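# Move the red plate from the tray onto the taped area

## Task

Lift the red plate out of the tray and set it down on the table so that no part of it extends beyond the yellow tape outline. Every other plate must stay inside the tray, with none resting on or hanging over a tray wall, and the tray must be left where and how it started. Everything must stay in place without the robot holding it. Nothing may be knocked or placed off the table. At the end, switch off suction and move the tool away.

## Robot and tools

Robot: one arm with six joints. From base to tool, with ranges in rad: waist -2.618 to 3.054, shoulder 0.000 to 3.142, elbow 0.000 to 3.142, wrist pitch -1.571 to 1.571, wrist yaw -1.571 to 1.571, wrist roll -2.094 to 2.094. There is no gripper. The arm ends in a suction cup. The cup point is the centre of the cup's rim when nothing touches it, and the cup faces along the cup point's own +z axis. About 7 cm back from the rim, the tool body widens to roughly 7 cm sideways, so leave clearance for it near tray walls and other plates. The elbow cannot quite straighten fully.

Frame: the scene frame has its origin on the table surface directly under the arm base. +z points up, and +y is to the left when facing along +x. All positions are in metres. Orientations are quaternions written w first. The base may be slightly tilted. Reported positions can be a little wrong, more so at long reach.

execute_actions(actions): actions is a list of up to 15 actions. Each action is a list of 1 to 15 rows, and each row runs for one control step of 1/30 s, so one action lasts 0.5 s. If an action has fewer than 15 rows, its last row repeats to fill the rest. A row is 8 numbers: x, y, z, qw, qx, qy, qz, suction. The first seven are an absolute target pose for the cup point in the scene frame. Suction ranges over [-1, 1]. An action is rejected if any target lies more than 0.6 m from the cup point's position at the start of that action, measured along any of the cup point's current axes. A badly formed call, or one whose first action fails that check, does nothing at all. Calling it with an empty list just returns the current state and images. Put the orientation you want in every row; do not copy back the reported quaternion, because it drifts.

Control behaviour: at each step the commanded pose is limited to 70 mm and 16 degrees away from the measured pose. Damped inverse kinematics then drives the joints, and position wins over orientation when both cannot be met. A distant target therefore takes several actions, and after an action the arm stops at the last limited pose. Final positions are often 1 cm or more off, usually too low.

Suction value: +1 means full vacuum, about 55 kPa below ambient. A smaller value asks for that fraction of full vacuum. Any value of 0.05 or less means off. The setting persists until you change it.

move(target, speed, blocking): target is one 8-number row, the same as in execute_actions. It gives the absolute end pose for the cup point plus the suction value, and the suction value is applied at the start. The cup point follows a straight-line path from where it is now. Rotation takes the shorter way round. speed is the top path speed in m/s, from 0.002 to 0.5, default 0.25, and rotation is capped at twice that value in rad/s. A path lasts 0.5 to 10 s; if it would take longer, it stops short. The path ignores obstacles. The real cup point lags behind the path, can drift off it, and can exceed the speed, especially near full reach. A move finishes when the path is over and the arm is still, or 5 s after the path ends. Its result adds a move: line with the outcome and the distance to target. Outcomes are done, off_target, moving, held (a check stopped the final step) or fault. limits=paced means the pose was clipped. limits=held means some steps were blocked, and the arm may speed up sharply once it is released. With blocking=false the call returns after 0.5 s while the arm keeps moving. Until a result shows that move has ended, call wait or stop before sending anything else.

wait(seconds): 0 to 10 s. The arm holds its last command, and a running move continues. The wait returns early if that move finishes.

stop(): brakes a running move to a halt. Faster motion needs more distance to stop. Suction is not changed.

zoom_image(camera, region): camera is cam_head_left, cam_head_right or cam_wrist. region is [x0, y0, x1, y1] in pixels of that camera's latest image, with (0, 0) at top-left, and it can be at most 504 by 504.

finished_scene(scene): pass the number of the current scene. This is final, so call it only once the goal is met and stable. Answering without any tool call ends the session.

Cameras: all three images are 672x504, listed in the order cam_head_left, cam_head_right, cam_wrist. Calibration uses pinhole plus radial distortion, with intrinsics K and T_world_to_cam given in the scene frame. Actual cameras may differ from it by up to about 2.3 degrees and 9 mm. The wrist camera's pose is computed from the joint readings. Results list any camera whose numbers have changed.

Result lines: the state gives end_effector_position and end_effector_quat_wxyz. Hand target shows the pose the controller is currently driving toward. A pose unreachable line means the clearance check altered or blocked the command; the mounting block or post counts as part of the arm for that check. Joint positions and torques are listed in the same order. Torques are total drive output, so they are nonzero even in free air, and they carry offset, scale and noise. suction_measured shows the vacuum reached. part_present switches to 1 at 0.50 and back to 0 below 0.45. FAULT lines report stops.

Gripping: with suction on, press the 29 mm rim flat onto a smooth area of the plate so that it seals all the way round. Keep it away from holes, seams and the plate's edge. An unsealed cup reads near 0. A good seal settles up to 0.15 below the commanded value and can dip a further 0.04 before the pump restarts; more leakage gives a lower reading. Under vacuum the cup shortens, so a held object sits up to about 10 mm closer to the tool. Vacuum alone can lift a resting object. To release, set the plate down on its support first, then turn suction off. The cup may stay in contact until the tool is 15 mm clear. If the cup seals to the table it pins the tool; turn suction off to free it.

Heat: holding a load warms the motors, and the arm keeps holding while replies are being written. A MOTOR HOT warning appears from 75 °C. At 90 °C the arm stops for 10 s; after 5 minutes, any motor still at 90 °C or above stops it again. At 100 °C the motors go limp and the arm drops. Keep holds short.

Avoid: dropping the plate, slamming or hitting hard, and pushing too firmly. Contact force grows with speed and with how far the target lies beyond the contact point. Do not disturb the tray or the other plates, and never let anything leave the table. Loose objects may occasionally be nudged by outside pushes.

Each tool is called after ">>>" in YAML: its name, and indented under it one key for each argument.

## Session

I'll start by looking at the current state of the scene.

>>> execute_actions:
  actions: []

Scene clock: 0.00 s.
end_effector_position=(+0.3090, -0.0648, +0.3850) suction_measured=0.00 part_present=0 end_effector_quat_wxyz=(-0.206, +0.672, -0.671, -0.236)
Joint positions: [-0.006  1.672  1.611 -1.486  0.003  0.004]
Joint velocities: [ 0.002 -0.007 -0.002 -0.022  0.007 -0.037]
Joint torques (N m, as the arm reports them, + toward a larger angle): no reading
Hand target: +0.309, -0.065, +0.385; -0.206, +0.672, -0.671, -0.236

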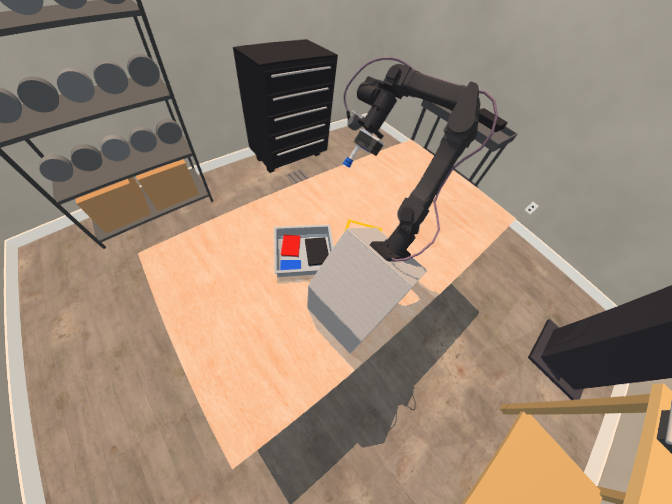

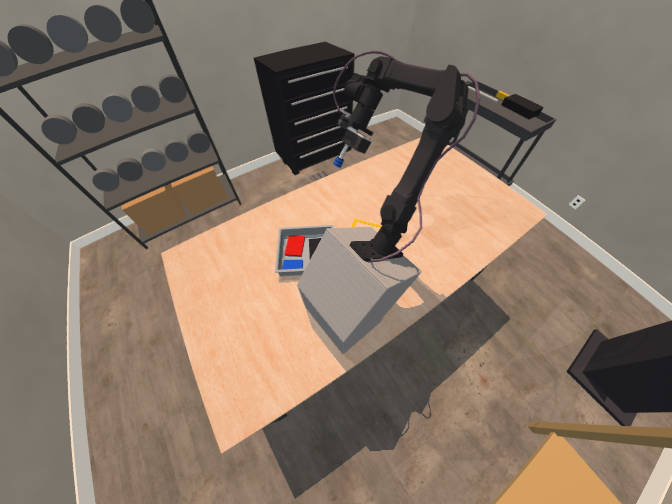

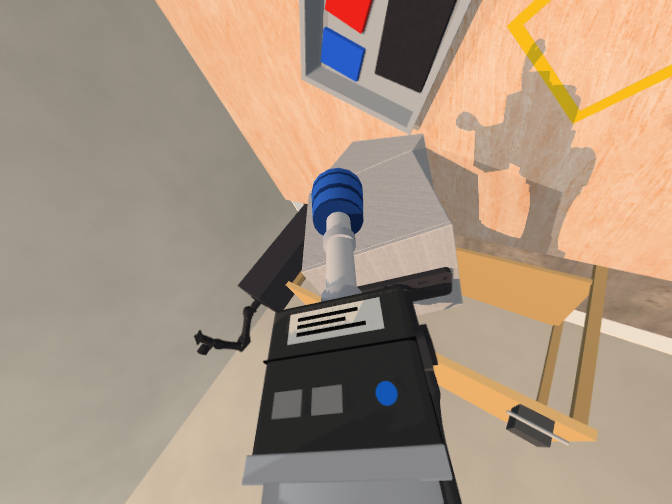

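>>> zoom_image:
  camera: "cam_head_left"
  region: [250, 200, 410, 320]

>>> zoom_image:
  camera: "cam_head_right"
  region: [250, 200, 410, 320]

>>> zoom_image:
  camera: "cam_wrist"
  region: [280, 0, 672, 200]

Region (250, 200, 410, 320) of cam_head_left's 672x504 image, scaled by 3.150, with more detail than that image has; it fills the top 378 rows of this view, and the rest is white.

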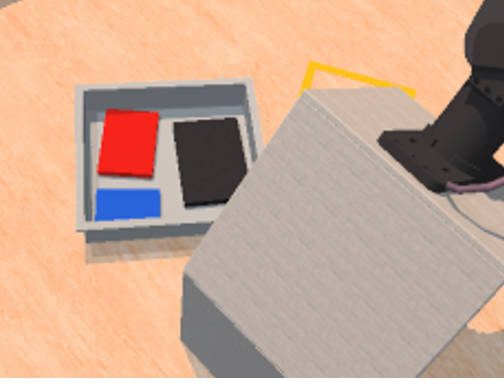

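Region (250, 200, 410, 320) of cam_head_right's 672x504 image, scaled by 3.150, with more detail than that image has; it fills the top 378 rows of this view, and the rest is white.

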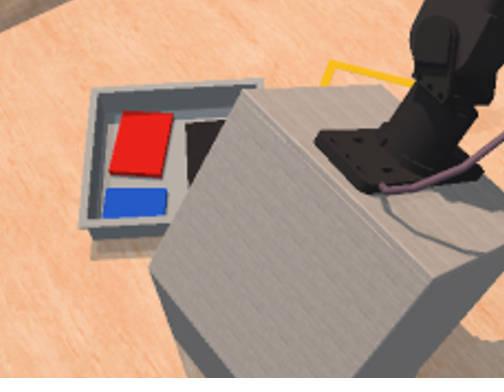

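Region (280, 0, 672, 200) of cam_wrist's 672x504 image, scaled by 1.286, with more detail than that image has; it fills the top 257 rows of this view, and the rest is white.

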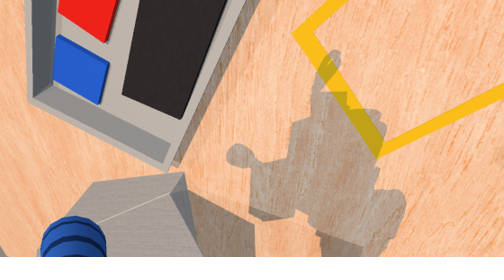

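>>> move:
  target: [0.36, 0.135, 0.16, 0, 0.9455, -0.3256, 0, -1]
  speed: 0.3

Scene clock: 45.43 s.
end_effector_position=(+0.3488, +0.1297, +0.1561) suction_measured=0.00 part_present=0 end_effector_quat_wxyz=(+0.007, +0.946, -0.323, -0.019)
Joint positions: [ 0.409  2.545  1.479 -0.779  0.585 -0.388]
Joint velocities: [ 0.002  0.022 -0.012  0.095  0.051  0.022]
Joint torques (N m, as the arm reports them, + toward a larger angle): [  9.69 -10.07   7.69   0.42   0.12  -0.1 ]
Hand target: +0.364, +0.137, +0.162; -0.005, +0.945, -0.326, -0.001
Off the commanded pose: 0.013 m, 2 deg.
move: off_target
camera_calibration (this result's frames):
cam_wrist: T_world_to_cam=[[0.554393, -0.832241, -0.00484214, -0.083915], [-0.548128, -0.369498, 0.750351, 0.0864964], [-0.626262, -0.413335, -0.661022, 0.514387], [0, 0, 0, 1]] pos_world=[0.416074, 0.174737, 0.274712]

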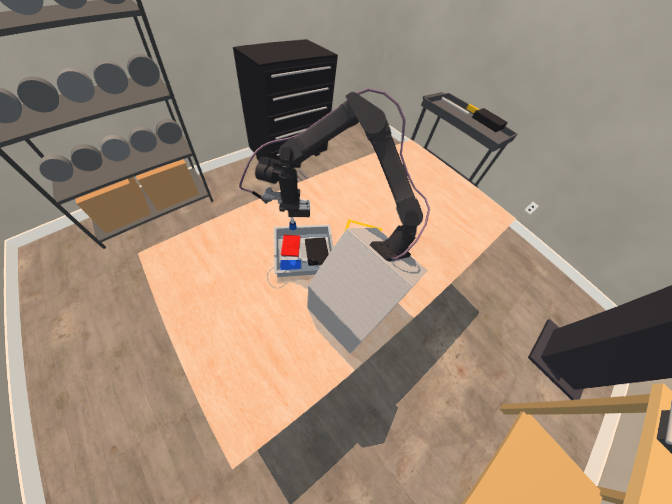

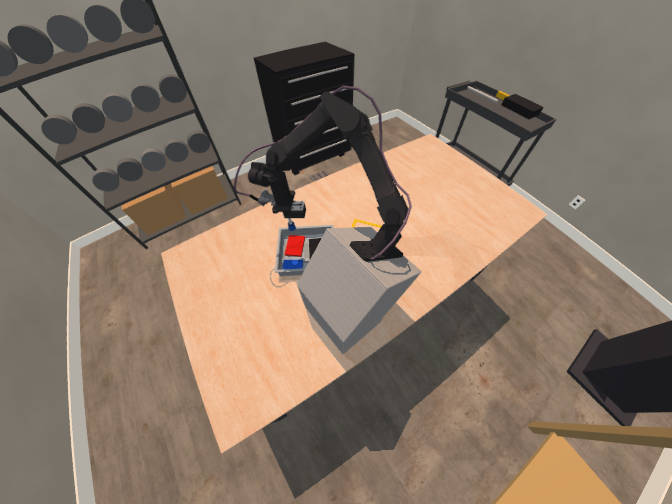

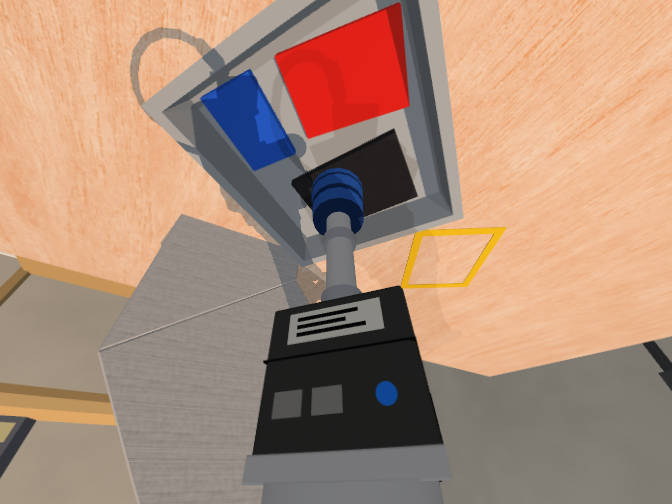

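>>> zoom_image:
  camera: "cam_wrist"
  region: [260, 0, 428, 168]

>>> zoom_image:
  camera: "cam_wrist"
  region: [390, 210, 516, 300]

Region (260, 0, 428, 168) of cam_wrist's 672x504 image, scaled by 3.000, with more detail than that image has.

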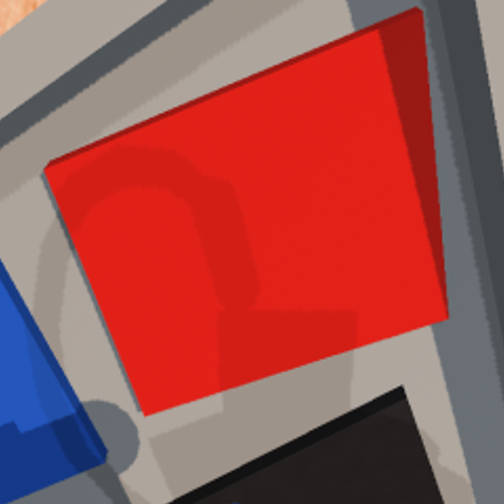

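Region (390, 210, 516, 300) of cam_wrist's 672x504 image, scaled by 4.000, with more detail than that image has; it fills the top 360 rows of this view, and the rest is white.

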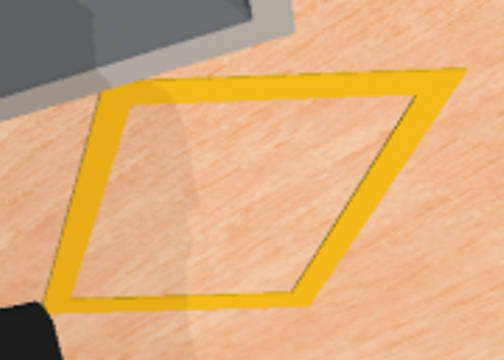

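>>> move:
  target: [0.376, 0.137, 0.06, 0, 0.9441, -0.3297, 0, -1]
  speed: 0.15

Scene clock: 60.50 s.
end_effector_position=(+0.3649, +0.1321, +0.0607) suction_measured=0.00 part_present=0 end_effector_quat_wxyz=(+0.007, +0.945, -0.327, -0.012)
Joint positions: [ 0.263  2.757  1.516 -0.493  0.628 -0.562]
Joint velocities: [-0.002  0.002  0.012  0.022 -0.066 -0.051]
Joint torques (N m, as the arm reports them, + toward a larger angle): [ 9.1  -9.79  6.32  0.4   0.11 -0.12]
Hand target: +0.377, +0.136, +0.060; +0.002, +0.944, -0.330, +0.001
Off the commanded pose: 0.012 m, 2 deg.
move: off_target
camera_calibration (this result's frames):
cam_wrist: T_world_to_cam=[[0.548955, -0.835813, 0.00807995, -0.0896389], [-0.561046, -0.36129, 0.74478, 0.171761], [-0.619578, -0.413384, -0.667261, 0.460301], [0, 0, 0, 1]] pos_world=[0.430766, 0.177415, 0.179941]

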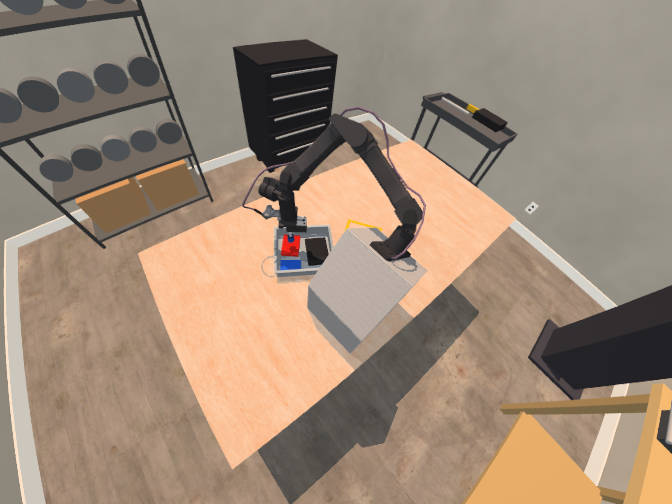

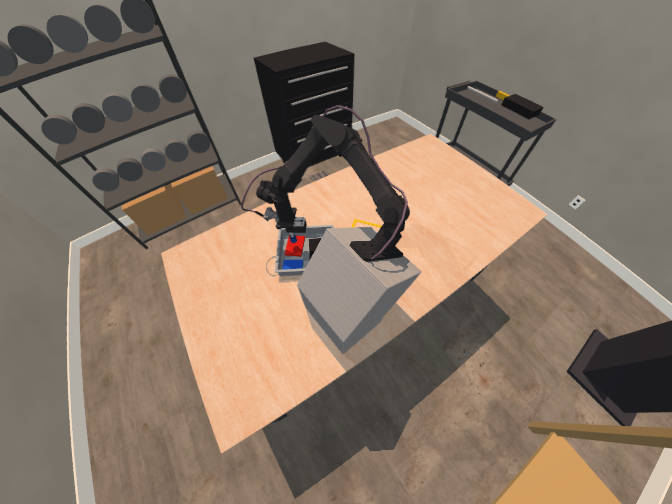

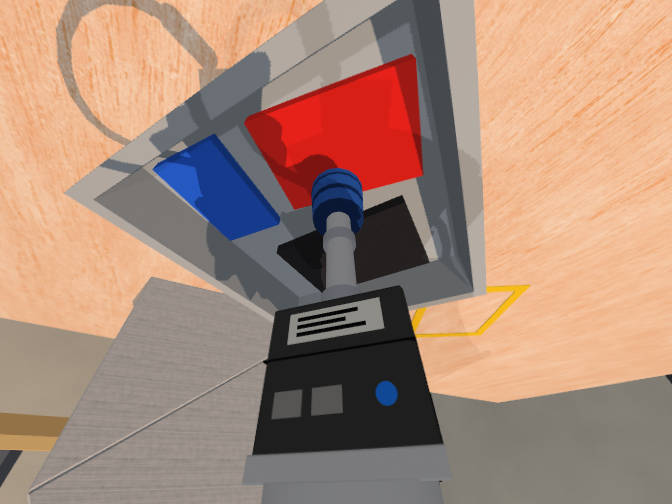

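>>> zoom_image:
  camera: "cam_wrist"
  region: [230, 30, 440, 240]

Region (230, 30, 440, 240) of cam_wrist's 672x504 image, scaled by 2.400, with more detail than that image has.

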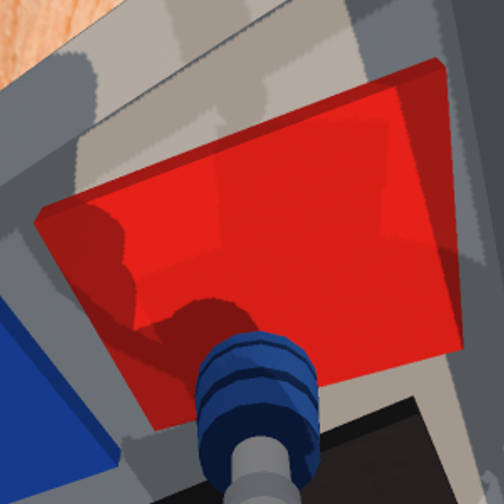

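>>> execute_actions:
  actions:
    - [[0.377,0.136,0.0597,0,0.9441,-0.3297,0,-1],[0.3772,0.136,0.059,0,0.9441,-0.3297,0,-1],[0.3774,0.136,0.058,0,0.9441,-0.3297,0,-1],[0.3777,0.136,0.0567,0,0.9441,-0.3297,0,-1],[0.378,0.136,0.0551,0,0.9441,-0.3297,0,-1],[0.3783,0.136,0.0533,0,0.9441,-0.3297,0,-1],[0.3786,0.136,0.0513,0,0.9441,-0.3297,0,-1],[0.3789,0.136,0.0492,0,0.9441,-0.3297,0,-1],[0.3792,0.136,0.0471,0,0.9441,-0.3297,0,-1],[0.3795,0.136,0.045,0,0.9441,-0.3297,0,-1],[0.3798,0.136,0.043,0,0.9441,-0.3297,0,-1],[0.38,0.136,0.0411,0,0.9441,-0.3297,0,-1],[0.3802,0.136,0.0393,0,0.9441,-0.3297,0,-1],[0.3804,0.136,0.0376,0,0.9441,-0.3297,0,-1],[0.3805,0.136,0.036,0,0.9441,-0.3297,0,-1]]
    - [[0.3805,0.136,0.0346,0,0.9441,-0.3297,0,1],[0.3805,0.136,0.0333,0,0.9441,-0.3297,0,1],[0.3805,0.136,0.0321,0,0.9441,-0.3297,0,1],[0.3805,0.136,0.031,0,0.9441,-0.3297,0,1],[0.3805,0.136,0.03,0,0.9441,-0.3297,0,1],[0.3805,0.136,0.0291,0,0.9441,-0.3297,0,1],[0.3805,0.136,0.0283,0,0.9441,-0.3297,0,1],[0.3805,0.136,0.0275,0,0.9441,-0.3297,0,1],[0.3805,0.136,0.0268,0,0.9441,-0.3297,0,1],[0.3805,0.136,0.0261,0,0.9441,-0.3297,0,1],[0.3805,0.136,0.0254,0,0.9441,-0.3297,0,1],[0.3805,0.136,0.0247,0,0.9441,-0.3297,0,1],[0.3805,0.136,0.024,0,0.9441,-0.3297,0,1],[0.3805,0.136,0.0234,0,0.9441,-0.3297,0,1],[0.3805,0.136,0.0228,0,0.9441,-0.3297,0,1]]
    - [[0.3805,0.136,0.0222,0,0.9441,-0.3297,0,1],[0.3805,0.136,0.0216,0,0.9441,-0.3297,0,1],[0.3805,0.136,0.021,0,0.9441,-0.3297,0,1],[0.3805,0.136,0.0204,0,0.9441,-0.3297,0,1],[0.3805,0.136,0.0198,0,0.9441,-0.3297,0,1],[0.3805,0.136,0.0192,0,0.9441,-0.3297,0,1],[0.3805,0.136,0.0186,0,0.9441,-0.3297,0,1],[0.3805,0.136,0.018,0,0.9441,-0.3297,0,1],[0.3805,0.136,0.0174,0,0.9441,-0.3297,0,1],[0.3805,0.136,0.0168,0,0.9441,-0.3297,0,1],[0.3805,0.136,0.0162,0,0.9441,-0.3297,0,1],[0.3805,0.136,0.0156,0,0.9441,-0.3297,0,1],[0.3805,0.136,0.015,0,0.9441,-0.3297,0,1],[0.3805,0.136,0.0145,0,0.9441,-0.3297,0,1],[0.3805,0.136,0.014,0,0.9441,-0.3297,0,1]]

Scene clock: 77.00 s.
end_effector_position=(+0.3710, +0.1337, +0.0186) suction_measured=0.21 part_present=0 end_effector_quat_wxyz=(+0.003, +0.945, -0.327, -0.010)
Joint positions: [ 0.197  2.86   1.564 -0.38   0.632 -0.649]
Joint velocities: [-0.037  0.071  0.027  0.037  0.007 -0.007]
Joint torques (N m, as the arm reports them, + toward a larger angle): [ 9.11 -9.55  5.7   0.42  0.11 -0.08]
Hand target: +0.380, +0.135, +0.014; +0.000, +0.944, -0.330, +0.000
Off the commanded pose: 0.011 m, 1 deg.
camera_calibration (this result's frames):
cam_wrist: T_world_to_cam=[[0.549029, -0.835781, 0.00607931, -0.0912819], [-0.565551, -0.366138, 0.738982, 0.209535], [-0.615402, -0.409161, -0.673698, 0.434698], [0, 0, 0, 1]] pos_world=[0.436133, 0.178288, 0.138567]

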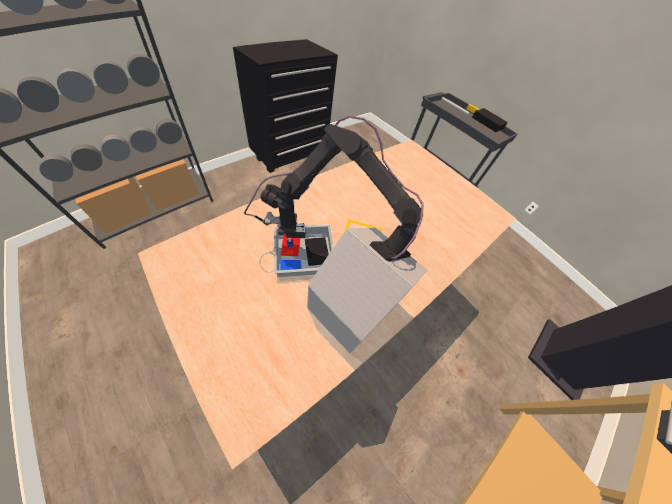

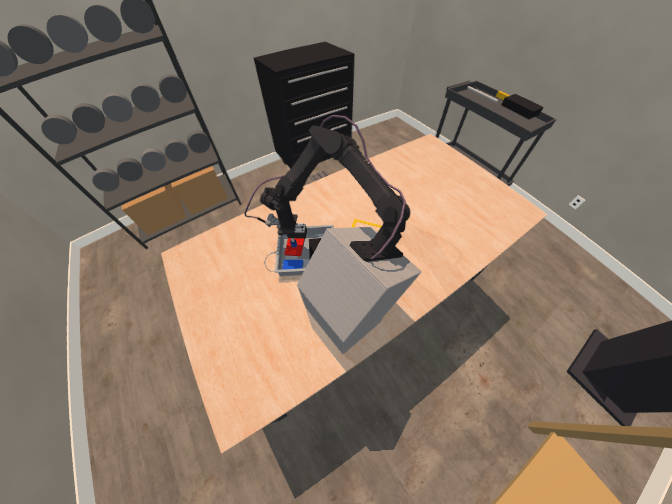

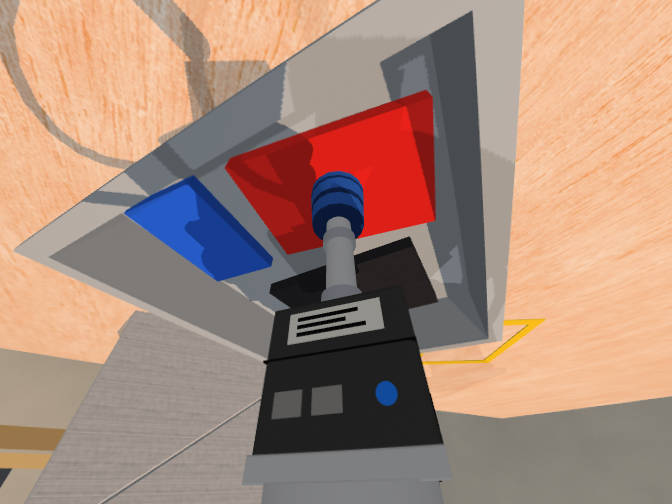

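Seal is forming. Checking the state.

>>> execute_actions:
  actions: []

Scene clock: 79.50 s.
end_effector_position=(+0.3703, +0.1335, +0.0160) suction_measured=0.98 part_present=1 end_effector_quat_wxyz=(+0.003, +0.945, -0.326, -0.010)
Joint positions: [ 0.193  2.866  1.565 -0.374  0.633 -0.654]
Joint velocities: [ 0.002 -0.017  0.007 -0.007  0.051  0.081]
Joint torques (N m, as the arm reports them, + toward a larger angle): [ 9.2  -9.78  5.65  0.43  0.11 -0.1 ]
Hand target: +0.381, +0.136, +0.015; +0.000, +0.944, -0.330, +0.000
Off the commanded pose: 0.011 m, 1 deg.
camera_calibration (this result's frames):
cam_wrist: T_world_to_cam=[[0.5493, -0.835607, 0.00562186, -0.0911956], [-0.56454, -0.366133, 0.739757, 0.210675], [-0.616088, -0.409522, -0.67285, 0.432703], [0, 0, 0, 1]] pos_world=[0.435612, 0.178133, 0.135809]

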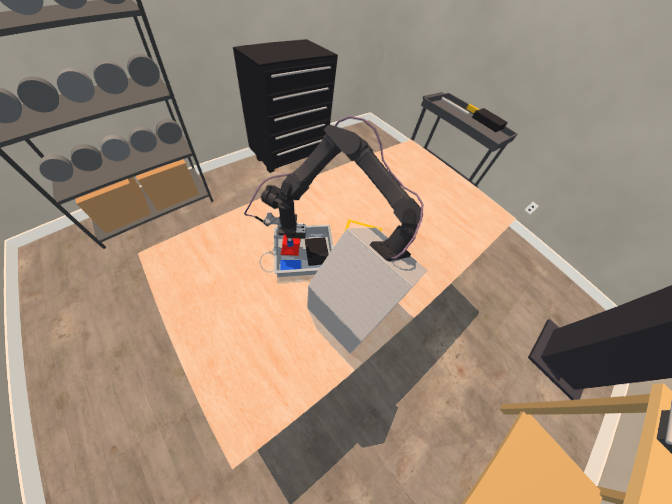

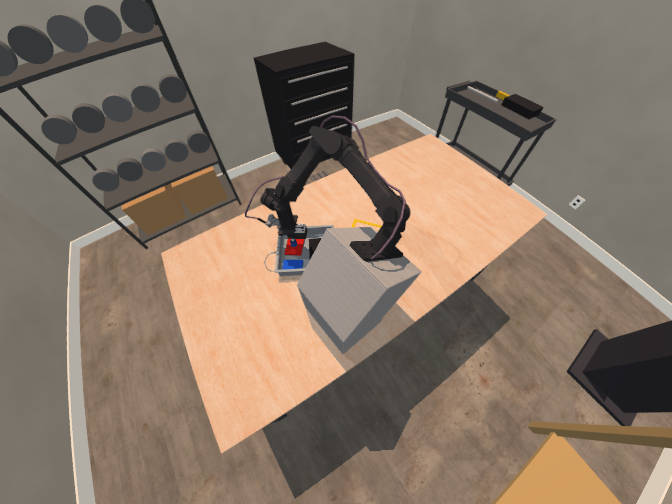

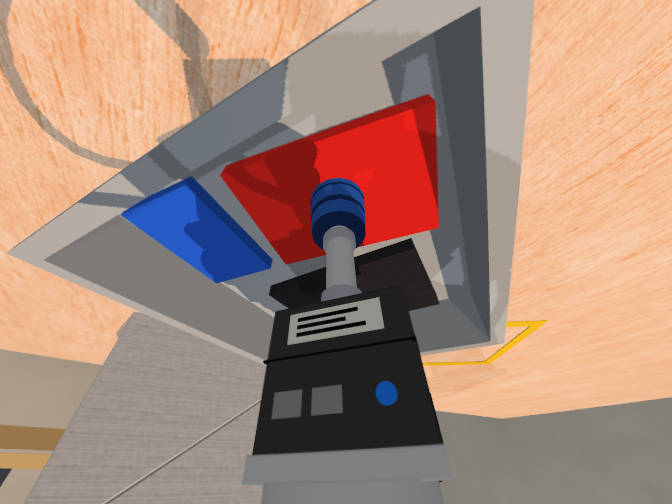

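>>> execute_actions:
  actions:
    - [[0.381,0.136,0.015,0,0.9441,-0.3297,0,1],[0.381,0.136,0.0152,0,0.9441,-0.3297,0,1],[0.3808,0.136,0.0157,0,0.9441,-0.3297,0,1],[0.3804,0.1361,0.0166,0,0.9441,-0.3297,0,1],[0.3798,0.1362,0.018,0,0.9441,-0.3297,0,1],[0.379,0.1364,0.0199,0,0.9441,-0.3297,0,1],[0.378,0.1367,0.0224,0,0.9441,-0.3297,0,1],[0.377,0.137,0.0254,0,0.9441,-0.3297,0,1],[0.376,0.1373,0.0289,0,0.9441,-0.3297,0,1],[0.3752,0.1376,0.0328,0,0.9441,-0.3297,0,1],[0.3746,0.1378,0.0372,0,0.9441,-0.3297,0,1],[0.3742,0.1379,0.042,0,0.9441,-0.3297,0,1],[0.374,0.138,0.047,0,0.9441,-0.3297,0,1],[0.374,0.138,0.0522,0,0.9441,-0.3297,0,1],[0.374,0.138,0.0575,0,0.9441,-0.3297,0,1]]
    - [[0.374,0.138,0.0628,0,0.9441,-0.3297,0,1],[0.374,0.138,0.068,0,0.9441,-0.3297,0,1],[0.374,0.138,0.073,0,0.9441,-0.3297,0,1],[0.374,0.138,0.0778,0,0.9441,-0.3297,0,1],[0.374,0.138,0.0822,0,0.9441,-0.3297,0,1],[0.374,0.138,0.0861,0,0.9441,-0.3297,0,1],[0.374,0.138,0.0896,0,0.9441,-0.3297,0,1],[0.374,0.138,0.0926,0,0.9441,-0.3297,0,1],[0.374,0.138,0.0951,0,0.9441,-0.3297,0,1],[0.374,0.138,0.097,0,0.9441,-0.3297,0,1],[0.374,0.138,0.0984,0,0.9441,-0.3297,0,1],[0.374,0.138,0.0993,0,0.9441,-0.3297,0,1],[0.374,0.138,0.0998,0,0.9441,-0.3297,0,1],[0.374,0.138,0.1,0,0.9441,-0.3297,0,1],[0.374,0.138,0.1,0,0.9441,-0.3297,0,1]]

Scene clock: 104.40 s.
end_effector_position=(+0.3888, +0.1365, +0.0961) suction_measured=0.98 part_present=1 end_effector_quat_wxyz=(-0.008, +0.940, -0.340, +0.014)
Joint positions: [ 0.311  2.693  1.543 -0.545  0.63  -0.518]
Joint velocities: [ 0.002  0.007 -0.007 -0.183  0.022  0.037]
Joint torques (N m, as the arm reports them, + toward a larger angle): [ 10.81 -11.59   3.11   0.17  -0.04   0.06]
Hand target: +0.374, +0.138, +0.100; -0.001, +0.944, -0.329, +0.000
Off the commanded pose: 0.015 m, 2 deg.
camera_calibration (this result's frames):
cam_wrist: T_world_to_cam=[[0.524019, -0.851203, 0.0292943, -0.0896571], [-0.613829, -0.353596, 0.705821, 0.183635], [-0.590439, -0.387845, -0.707784, 0.489662], [0, 0, 0, 1]] pos_world=[0.448818, 0.178529, 0.219588]

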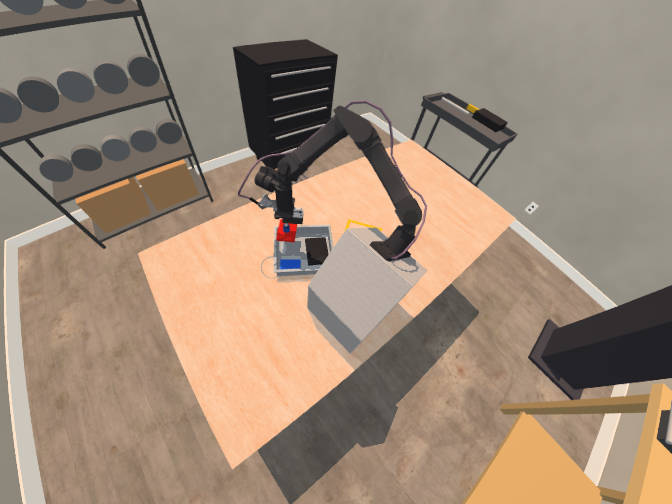

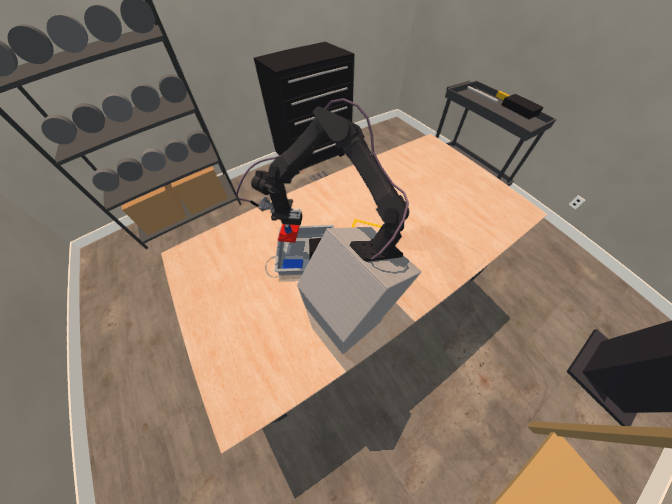

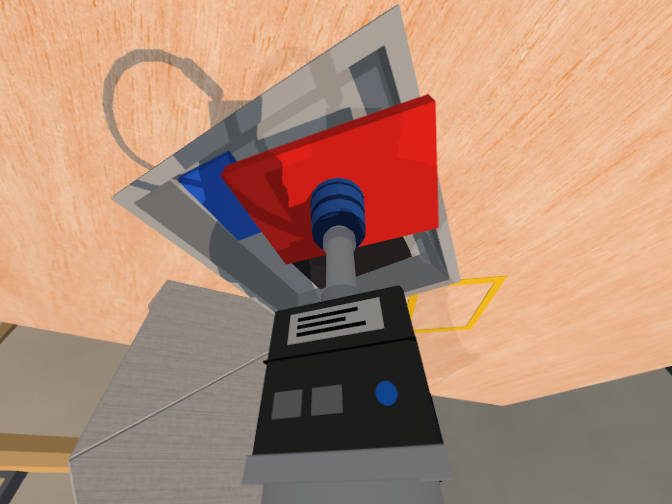

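>>> zoom_image:
  camera: "cam_head_left"
  region: [250, 200, 410, 320]

>>> zoom_image:
  camera: "cam_head_right"
  region: [250, 200, 410, 320]

Region (250, 200, 410, 320) of cam_head_left's 672x504 image, scaled by 3.150, with more detail than that image has; it fills the top 378 rows of this view, and the rest is white.

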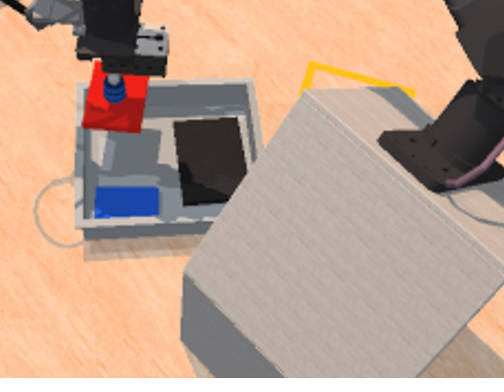

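Region (250, 200, 410, 320) of cam_head_right's 672x504 image, scaled by 3.150, with more detail than that image has; it fills the top 378 rows of this view, and the rest is white.

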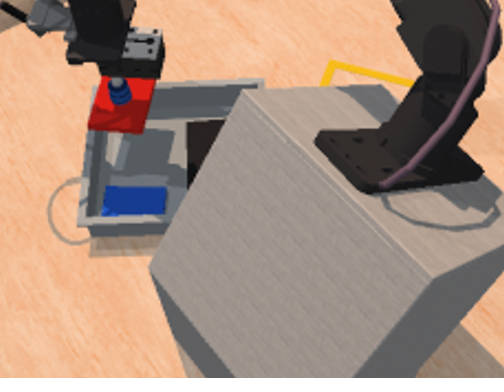

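>>> move:
  target: [0.242, -0.177, 0.088, 0, 0.3214, -0.9469, 0, 1]
  speed: 0.4

Scene clock: 119.67 s.
end_effector_position=(+0.2415, -0.1853, +0.0862) suction_measured=0.98 part_present=1 end_effector_quat_wxyz=(-0.007, -0.327, +0.945, -0.011)
Joint positions: [-0.521  1.743  0.711 -0.123  0.537  0.289]
Joint velocities: [-0.022 -0.002  0.002 -0.007  0.037  0.022]
Joint torques (N m, as the arm reports them, + toward a larger angle): [ 4.34 -8.05  0.51  0.48 -0.03  0.06]
Hand target: +0.237, -0.181, +0.086; -0.005, -0.322, +0.947, -0.008
Off the commanded pose: 0.008 m, 2 deg.
move: done
camera_calibration (this result's frames):
cam_wrist: T_world_to_cam=[[-0.94197, -0.334179, 0.0318826, 0.163613], [-0.213145, 0.668759, 0.712271, 0.0784943], [-0.259348, 0.664143, -0.70118, 0.385307], [0, 0, 0, 1]] pos_world=[0.270778, -0.253716, 0.209044]

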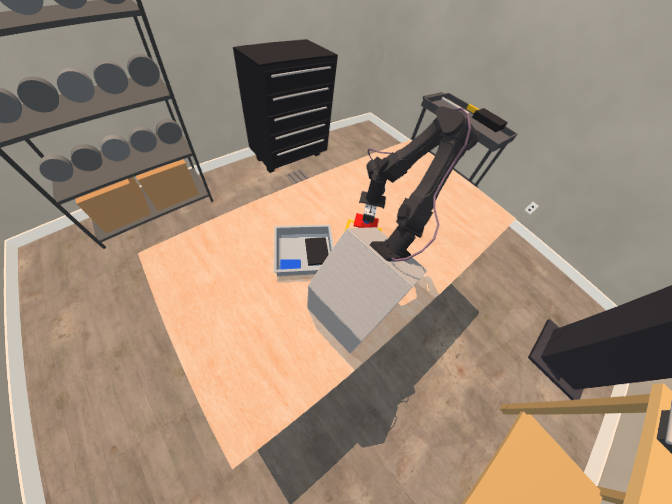

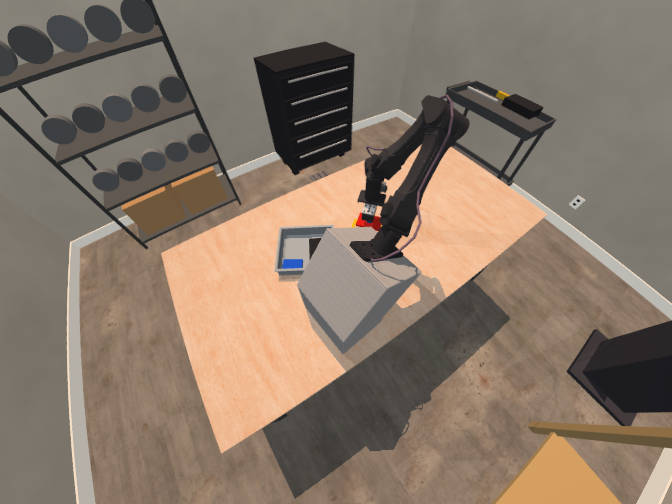

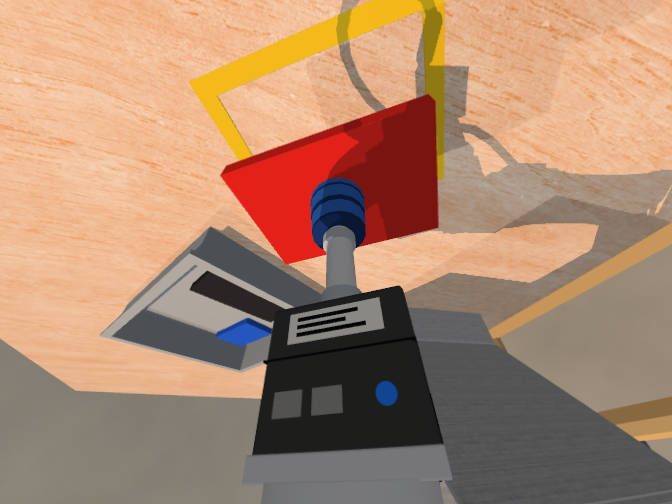

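>>> zoom_image:
  camera: "cam_wrist"
  region: [180, 0, 460, 280]

>>> zoom_image:
  camera: "cam_head_left"
  region: [250, 200, 410, 320]

Region (180, 0, 460, 280) of cam_wrist's 672x504 image, scaled by 1.800, with more detail than that image has.

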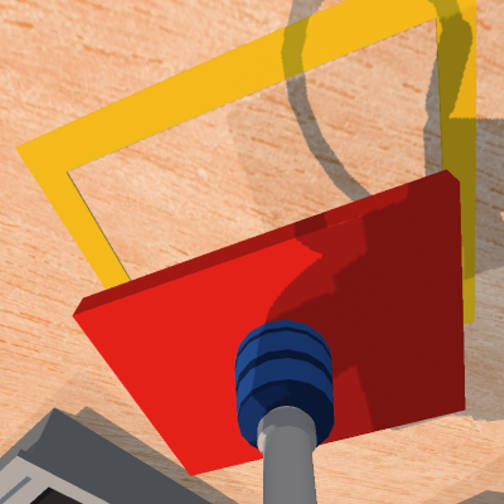

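Region (250, 200, 410, 320) of cam_head_left's 672x504 image, scaled by 3.150, with more detail than that image has; it fills the top 378 rows of this view, and the rest is white.

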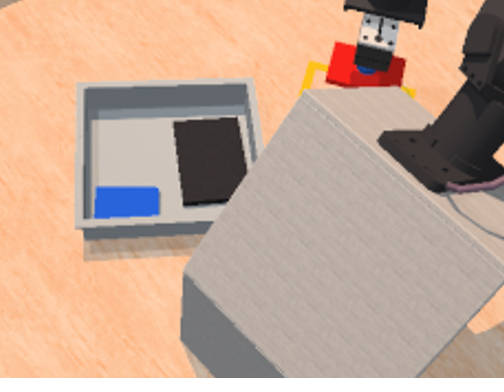

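>>> move:
  target: [0.249, -0.192, 0.026, 0, 0.3214, -0.9469, 0, 1]
  speed: 0.12

Scene clock: 132.97 s.
end_effector_position=(+0.2401, -0.1872, +0.0299) suction_measured=0.98 part_present=1 end_effector_quat_wxyz=(-0.008, -0.324, +0.946, +0.006)
Joint positions: [-0.635  1.955  0.77   0.053  0.473  0.192]
Joint velocities: [-0.007  0.007  0.032  0.022 -0.051  0.066]
Joint torques (N m, as the arm reports them, + toward a larger angle): [ 4.31 -6.73  3.5   0.44 -0.05 -0.12]
Hand target: +0.249, -0.193, +0.026; -0.001, -0.322, +0.947, -0.001
Off the commanded pose: 0.011 m, 1 deg.
move: off_target
camera_calibration (this result's frames):
cam_wrist: T_world_to_cam=[[-0.943573, -0.329508, 0.0330876, 0.16464], [-0.200241, 0.64726, 0.735499, 0.111803], [-0.263769, 0.687371, -0.676717, 0.351352], [0, 0, 0, 1]] pos_world=[0.270413, -0.259625, 0.150087]

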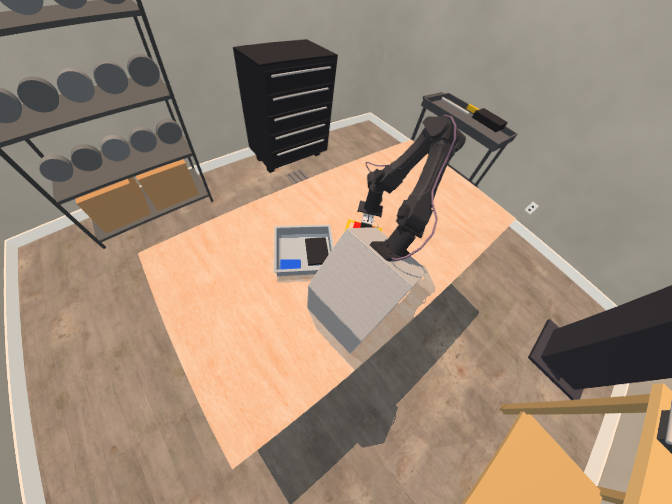

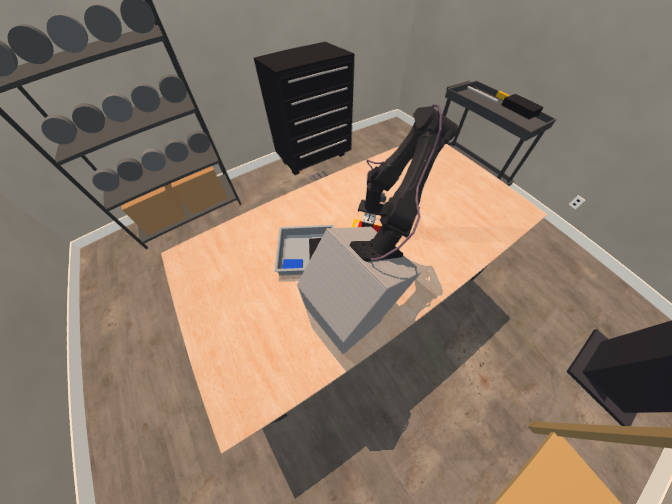

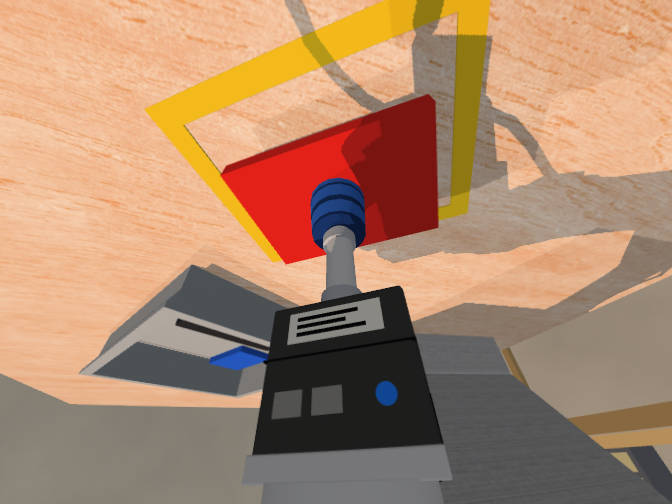

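>>> zoom_image:
  camera: "cam_wrist"
  region: [140, 0, 500, 280]

Region (140, 0, 500, 280) of cam_wrist's 672x504 image, scaled by 1.400, with more detail than that image has.

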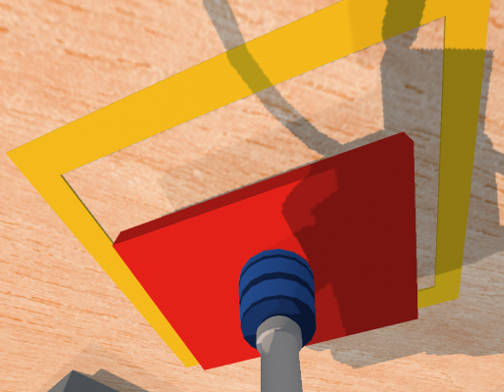

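>>> execute_actions:
  actions:
    - [[0.249,-0.193,0.0258,0,0.3214,-0.9469,0,1],[0.2492,-0.1931,0.0253,0,0.3214,-0.9469,0,1],[0.2494,-0.1932,0.0246,0,0.3214,-0.9469,0,1],[0.2496,-0.1933,0.0237,0,0.3214,-0.9469,0,1],[0.2498,-0.1934,0.0226,0,0.3214,-0.9469,0,1],[0.25,-0.1935,0.0214,0,0.3214,-0.9469,0,1],[0.2502,-0.1936,0.0202,0,0.3214,-0.9469,0,1],[0.2504,-0.1937,0.019,0,0.3214,-0.9469,0,1],[0.2506,-0.1938,0.0178,0,0.3214,-0.9469,0,1],[0.2508,-0.1939,0.0166,0,0.3214,-0.9469,0,1],[0.251,-0.194,0.0155,0,0.3214,-0.9469,0,1],[0.251,-0.194,0.0144,0,0.3214,-0.9469,0,1],[0.251,-0.194,0.0134,0,0.3214,-0.9469,0,1],[0.251,-0.194,0.0125,0,0.3214,-0.9469,0,1],[0.251,-0.194,0.0116,0,0.3214,-0.9469,0,1]]
    - [[0.251,-0.194,0.0108,0,0.3214,-0.9469,0,1],[0.251,-0.194,0.01,0,0.3214,-0.9469,0,1],[0.251,-0.194,0.0093,0,0.3214,-0.9469,0,1],[0.251,-0.194,0.0086,0,0.3214,-0.9469,0,1],[0.251,-0.194,0.008,0,0.3214,-0.9469,0,1],[0.251,-0.194,0.0074,0,0.3214,-0.9469,0,1],[0.251,-0.194,0.0069,0,0.3214,-0.9469,0,1],[0.251,-0.194,0.0064,0,0.3214,-0.9469,0,1],[0.251,-0.194,0.0059,0,0.3214,-0.9469,0,1],[0.251,-0.194,0.0054,0,0.3214,-0.9469,0,1],[0.251,-0.194,0.0049,0,0.3214,-0.9469,0,1],[0.251,-0.194,0.0044,0,0.3214,-0.9469,0,1],[0.251,-0.194,0.0039,0,0.3214,-0.9469,0,1],[0.251,-0.194,0.0034,0,0.3214,-0.9469,0,1],[0.251,-0.194,0.003,0,0.3214,-0.9469,0,1]]

>>> execute_actions:
  actions: []

Scene clock: 144.57 s.
end_effector_position=(+0.2421, -0.1873, +0.0085) suction_measured=0.98 part_present=1 end_effector_quat_wxyz=(-0.007, -0.324, +0.946, +0.008)
Joint positions: [-0.664  2.041  0.805  0.114  0.457  0.163]
Joint velocities: [-0.032  0.051  0.046  0.066 -0.007 -0.037]
Joint torques (N m, as the arm reports them, + toward a larger angle): [ 4.27 -7.14  3.14  0.42 -0.05 -0.1 ]
Hand target: +0.251, -0.194, +0.004; -0.000, -0.321, +0.947, -0.000
Off the commanded pose: 0.012 m, 1 deg.
camera_calibration (this result's frames):
cam_wrist: T_world_to_cam=[[-0.943293, -0.330437, 0.0317721, 0.167], [-0.200628, 0.643736, 0.73848, 0.127405], [-0.264474, 0.690229, -0.673526, 0.338214], [0, 0, 0, 1]] pos_world=[0.272539, -0.260277, 0.128404]

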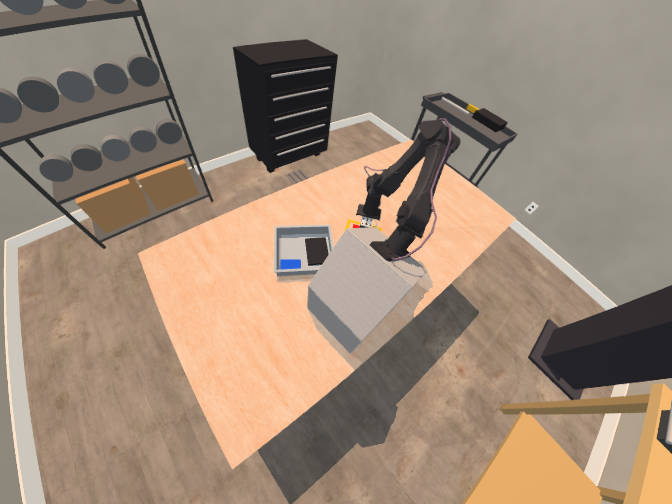

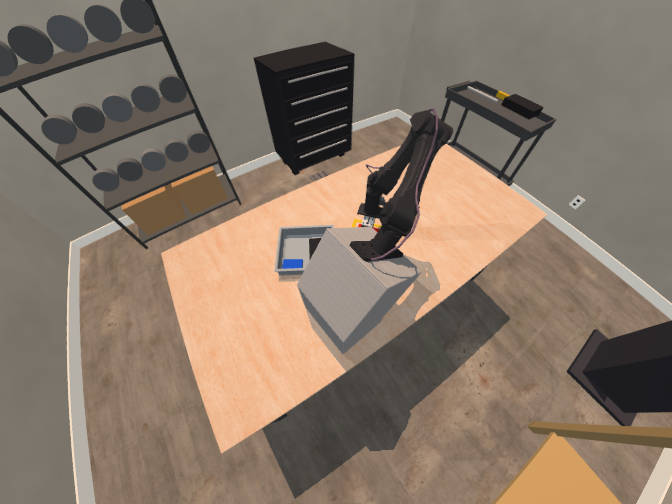

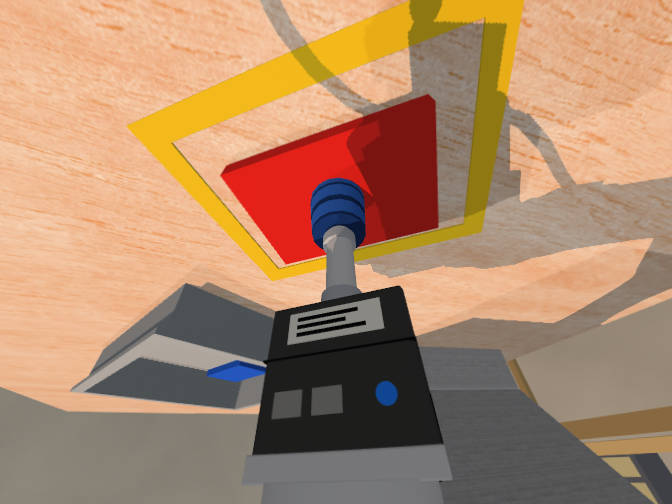

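Scene clock: 144.57 s.
end_effector_position=(+0.2421, -0.1873, +0.0085) suction_measured=0.98 part_present=1 end_effector_quat_wxyz=(-0.007, -0.324, +0.946, +0.008)
Joint positions: [-0.664  2.041  0.805  0.114  0.457  0.163]
Joint velocities: [-0.032  0.051  0.046  0.066 -0.007 -0.037]
Joint torques (N m, as the arm reports them, + toward a larger angle): [ 4.27 -7.14  3.14  0.42 -0.05 -0.1 ]
Hand target: +0.251, -0.194, +0.004; -0.000, -0.321, +0.947, -0.000
Off the commanded pose: 0.012 m, 1 deg.
camera_calibration (this result's frames):
cam_wrist: T_world_to_cam=[[-0.943293, -0.330437, 0.0317721, 0.167], [-0.200628, 0.643736, 0.73848, 0.127405], [-0.264474, 0.690229, -0.673526, 0.338214], [0, 0, 0, 1]] pos_world=[0.272539, -0.260277, 0.128404]

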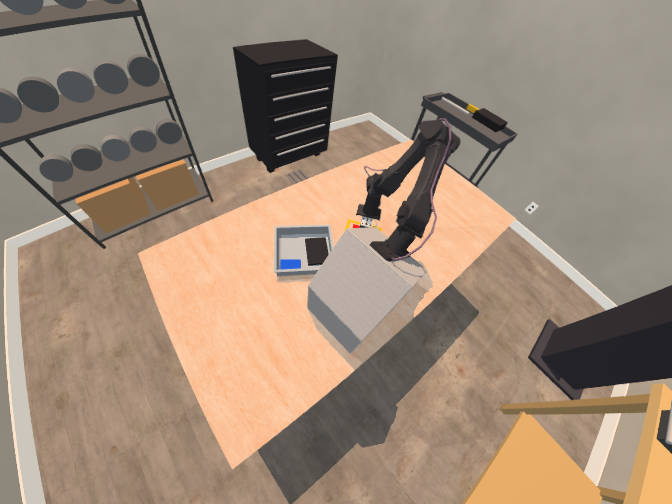

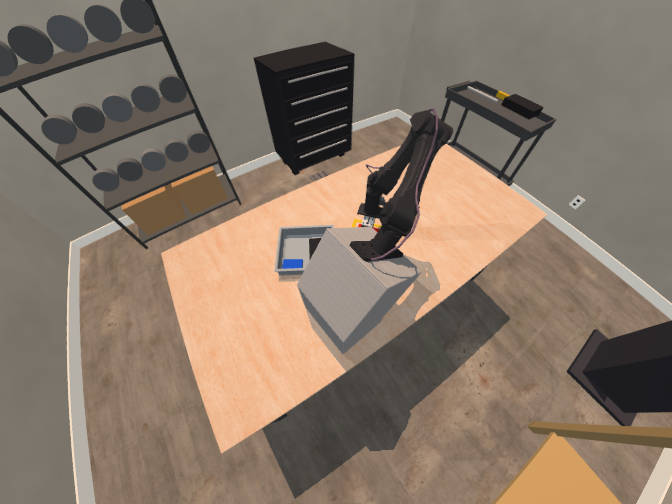

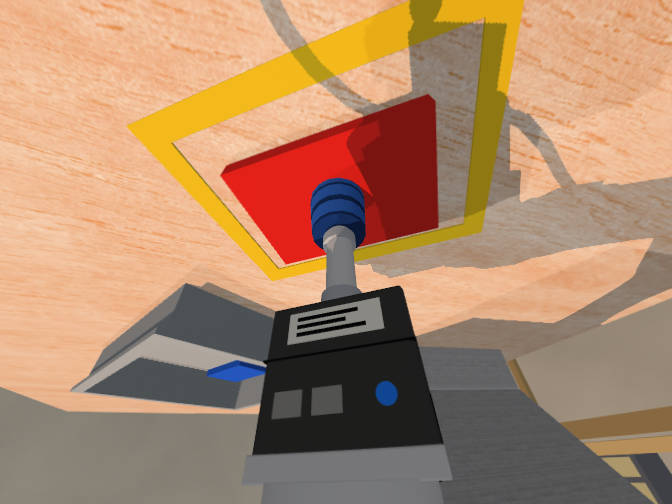

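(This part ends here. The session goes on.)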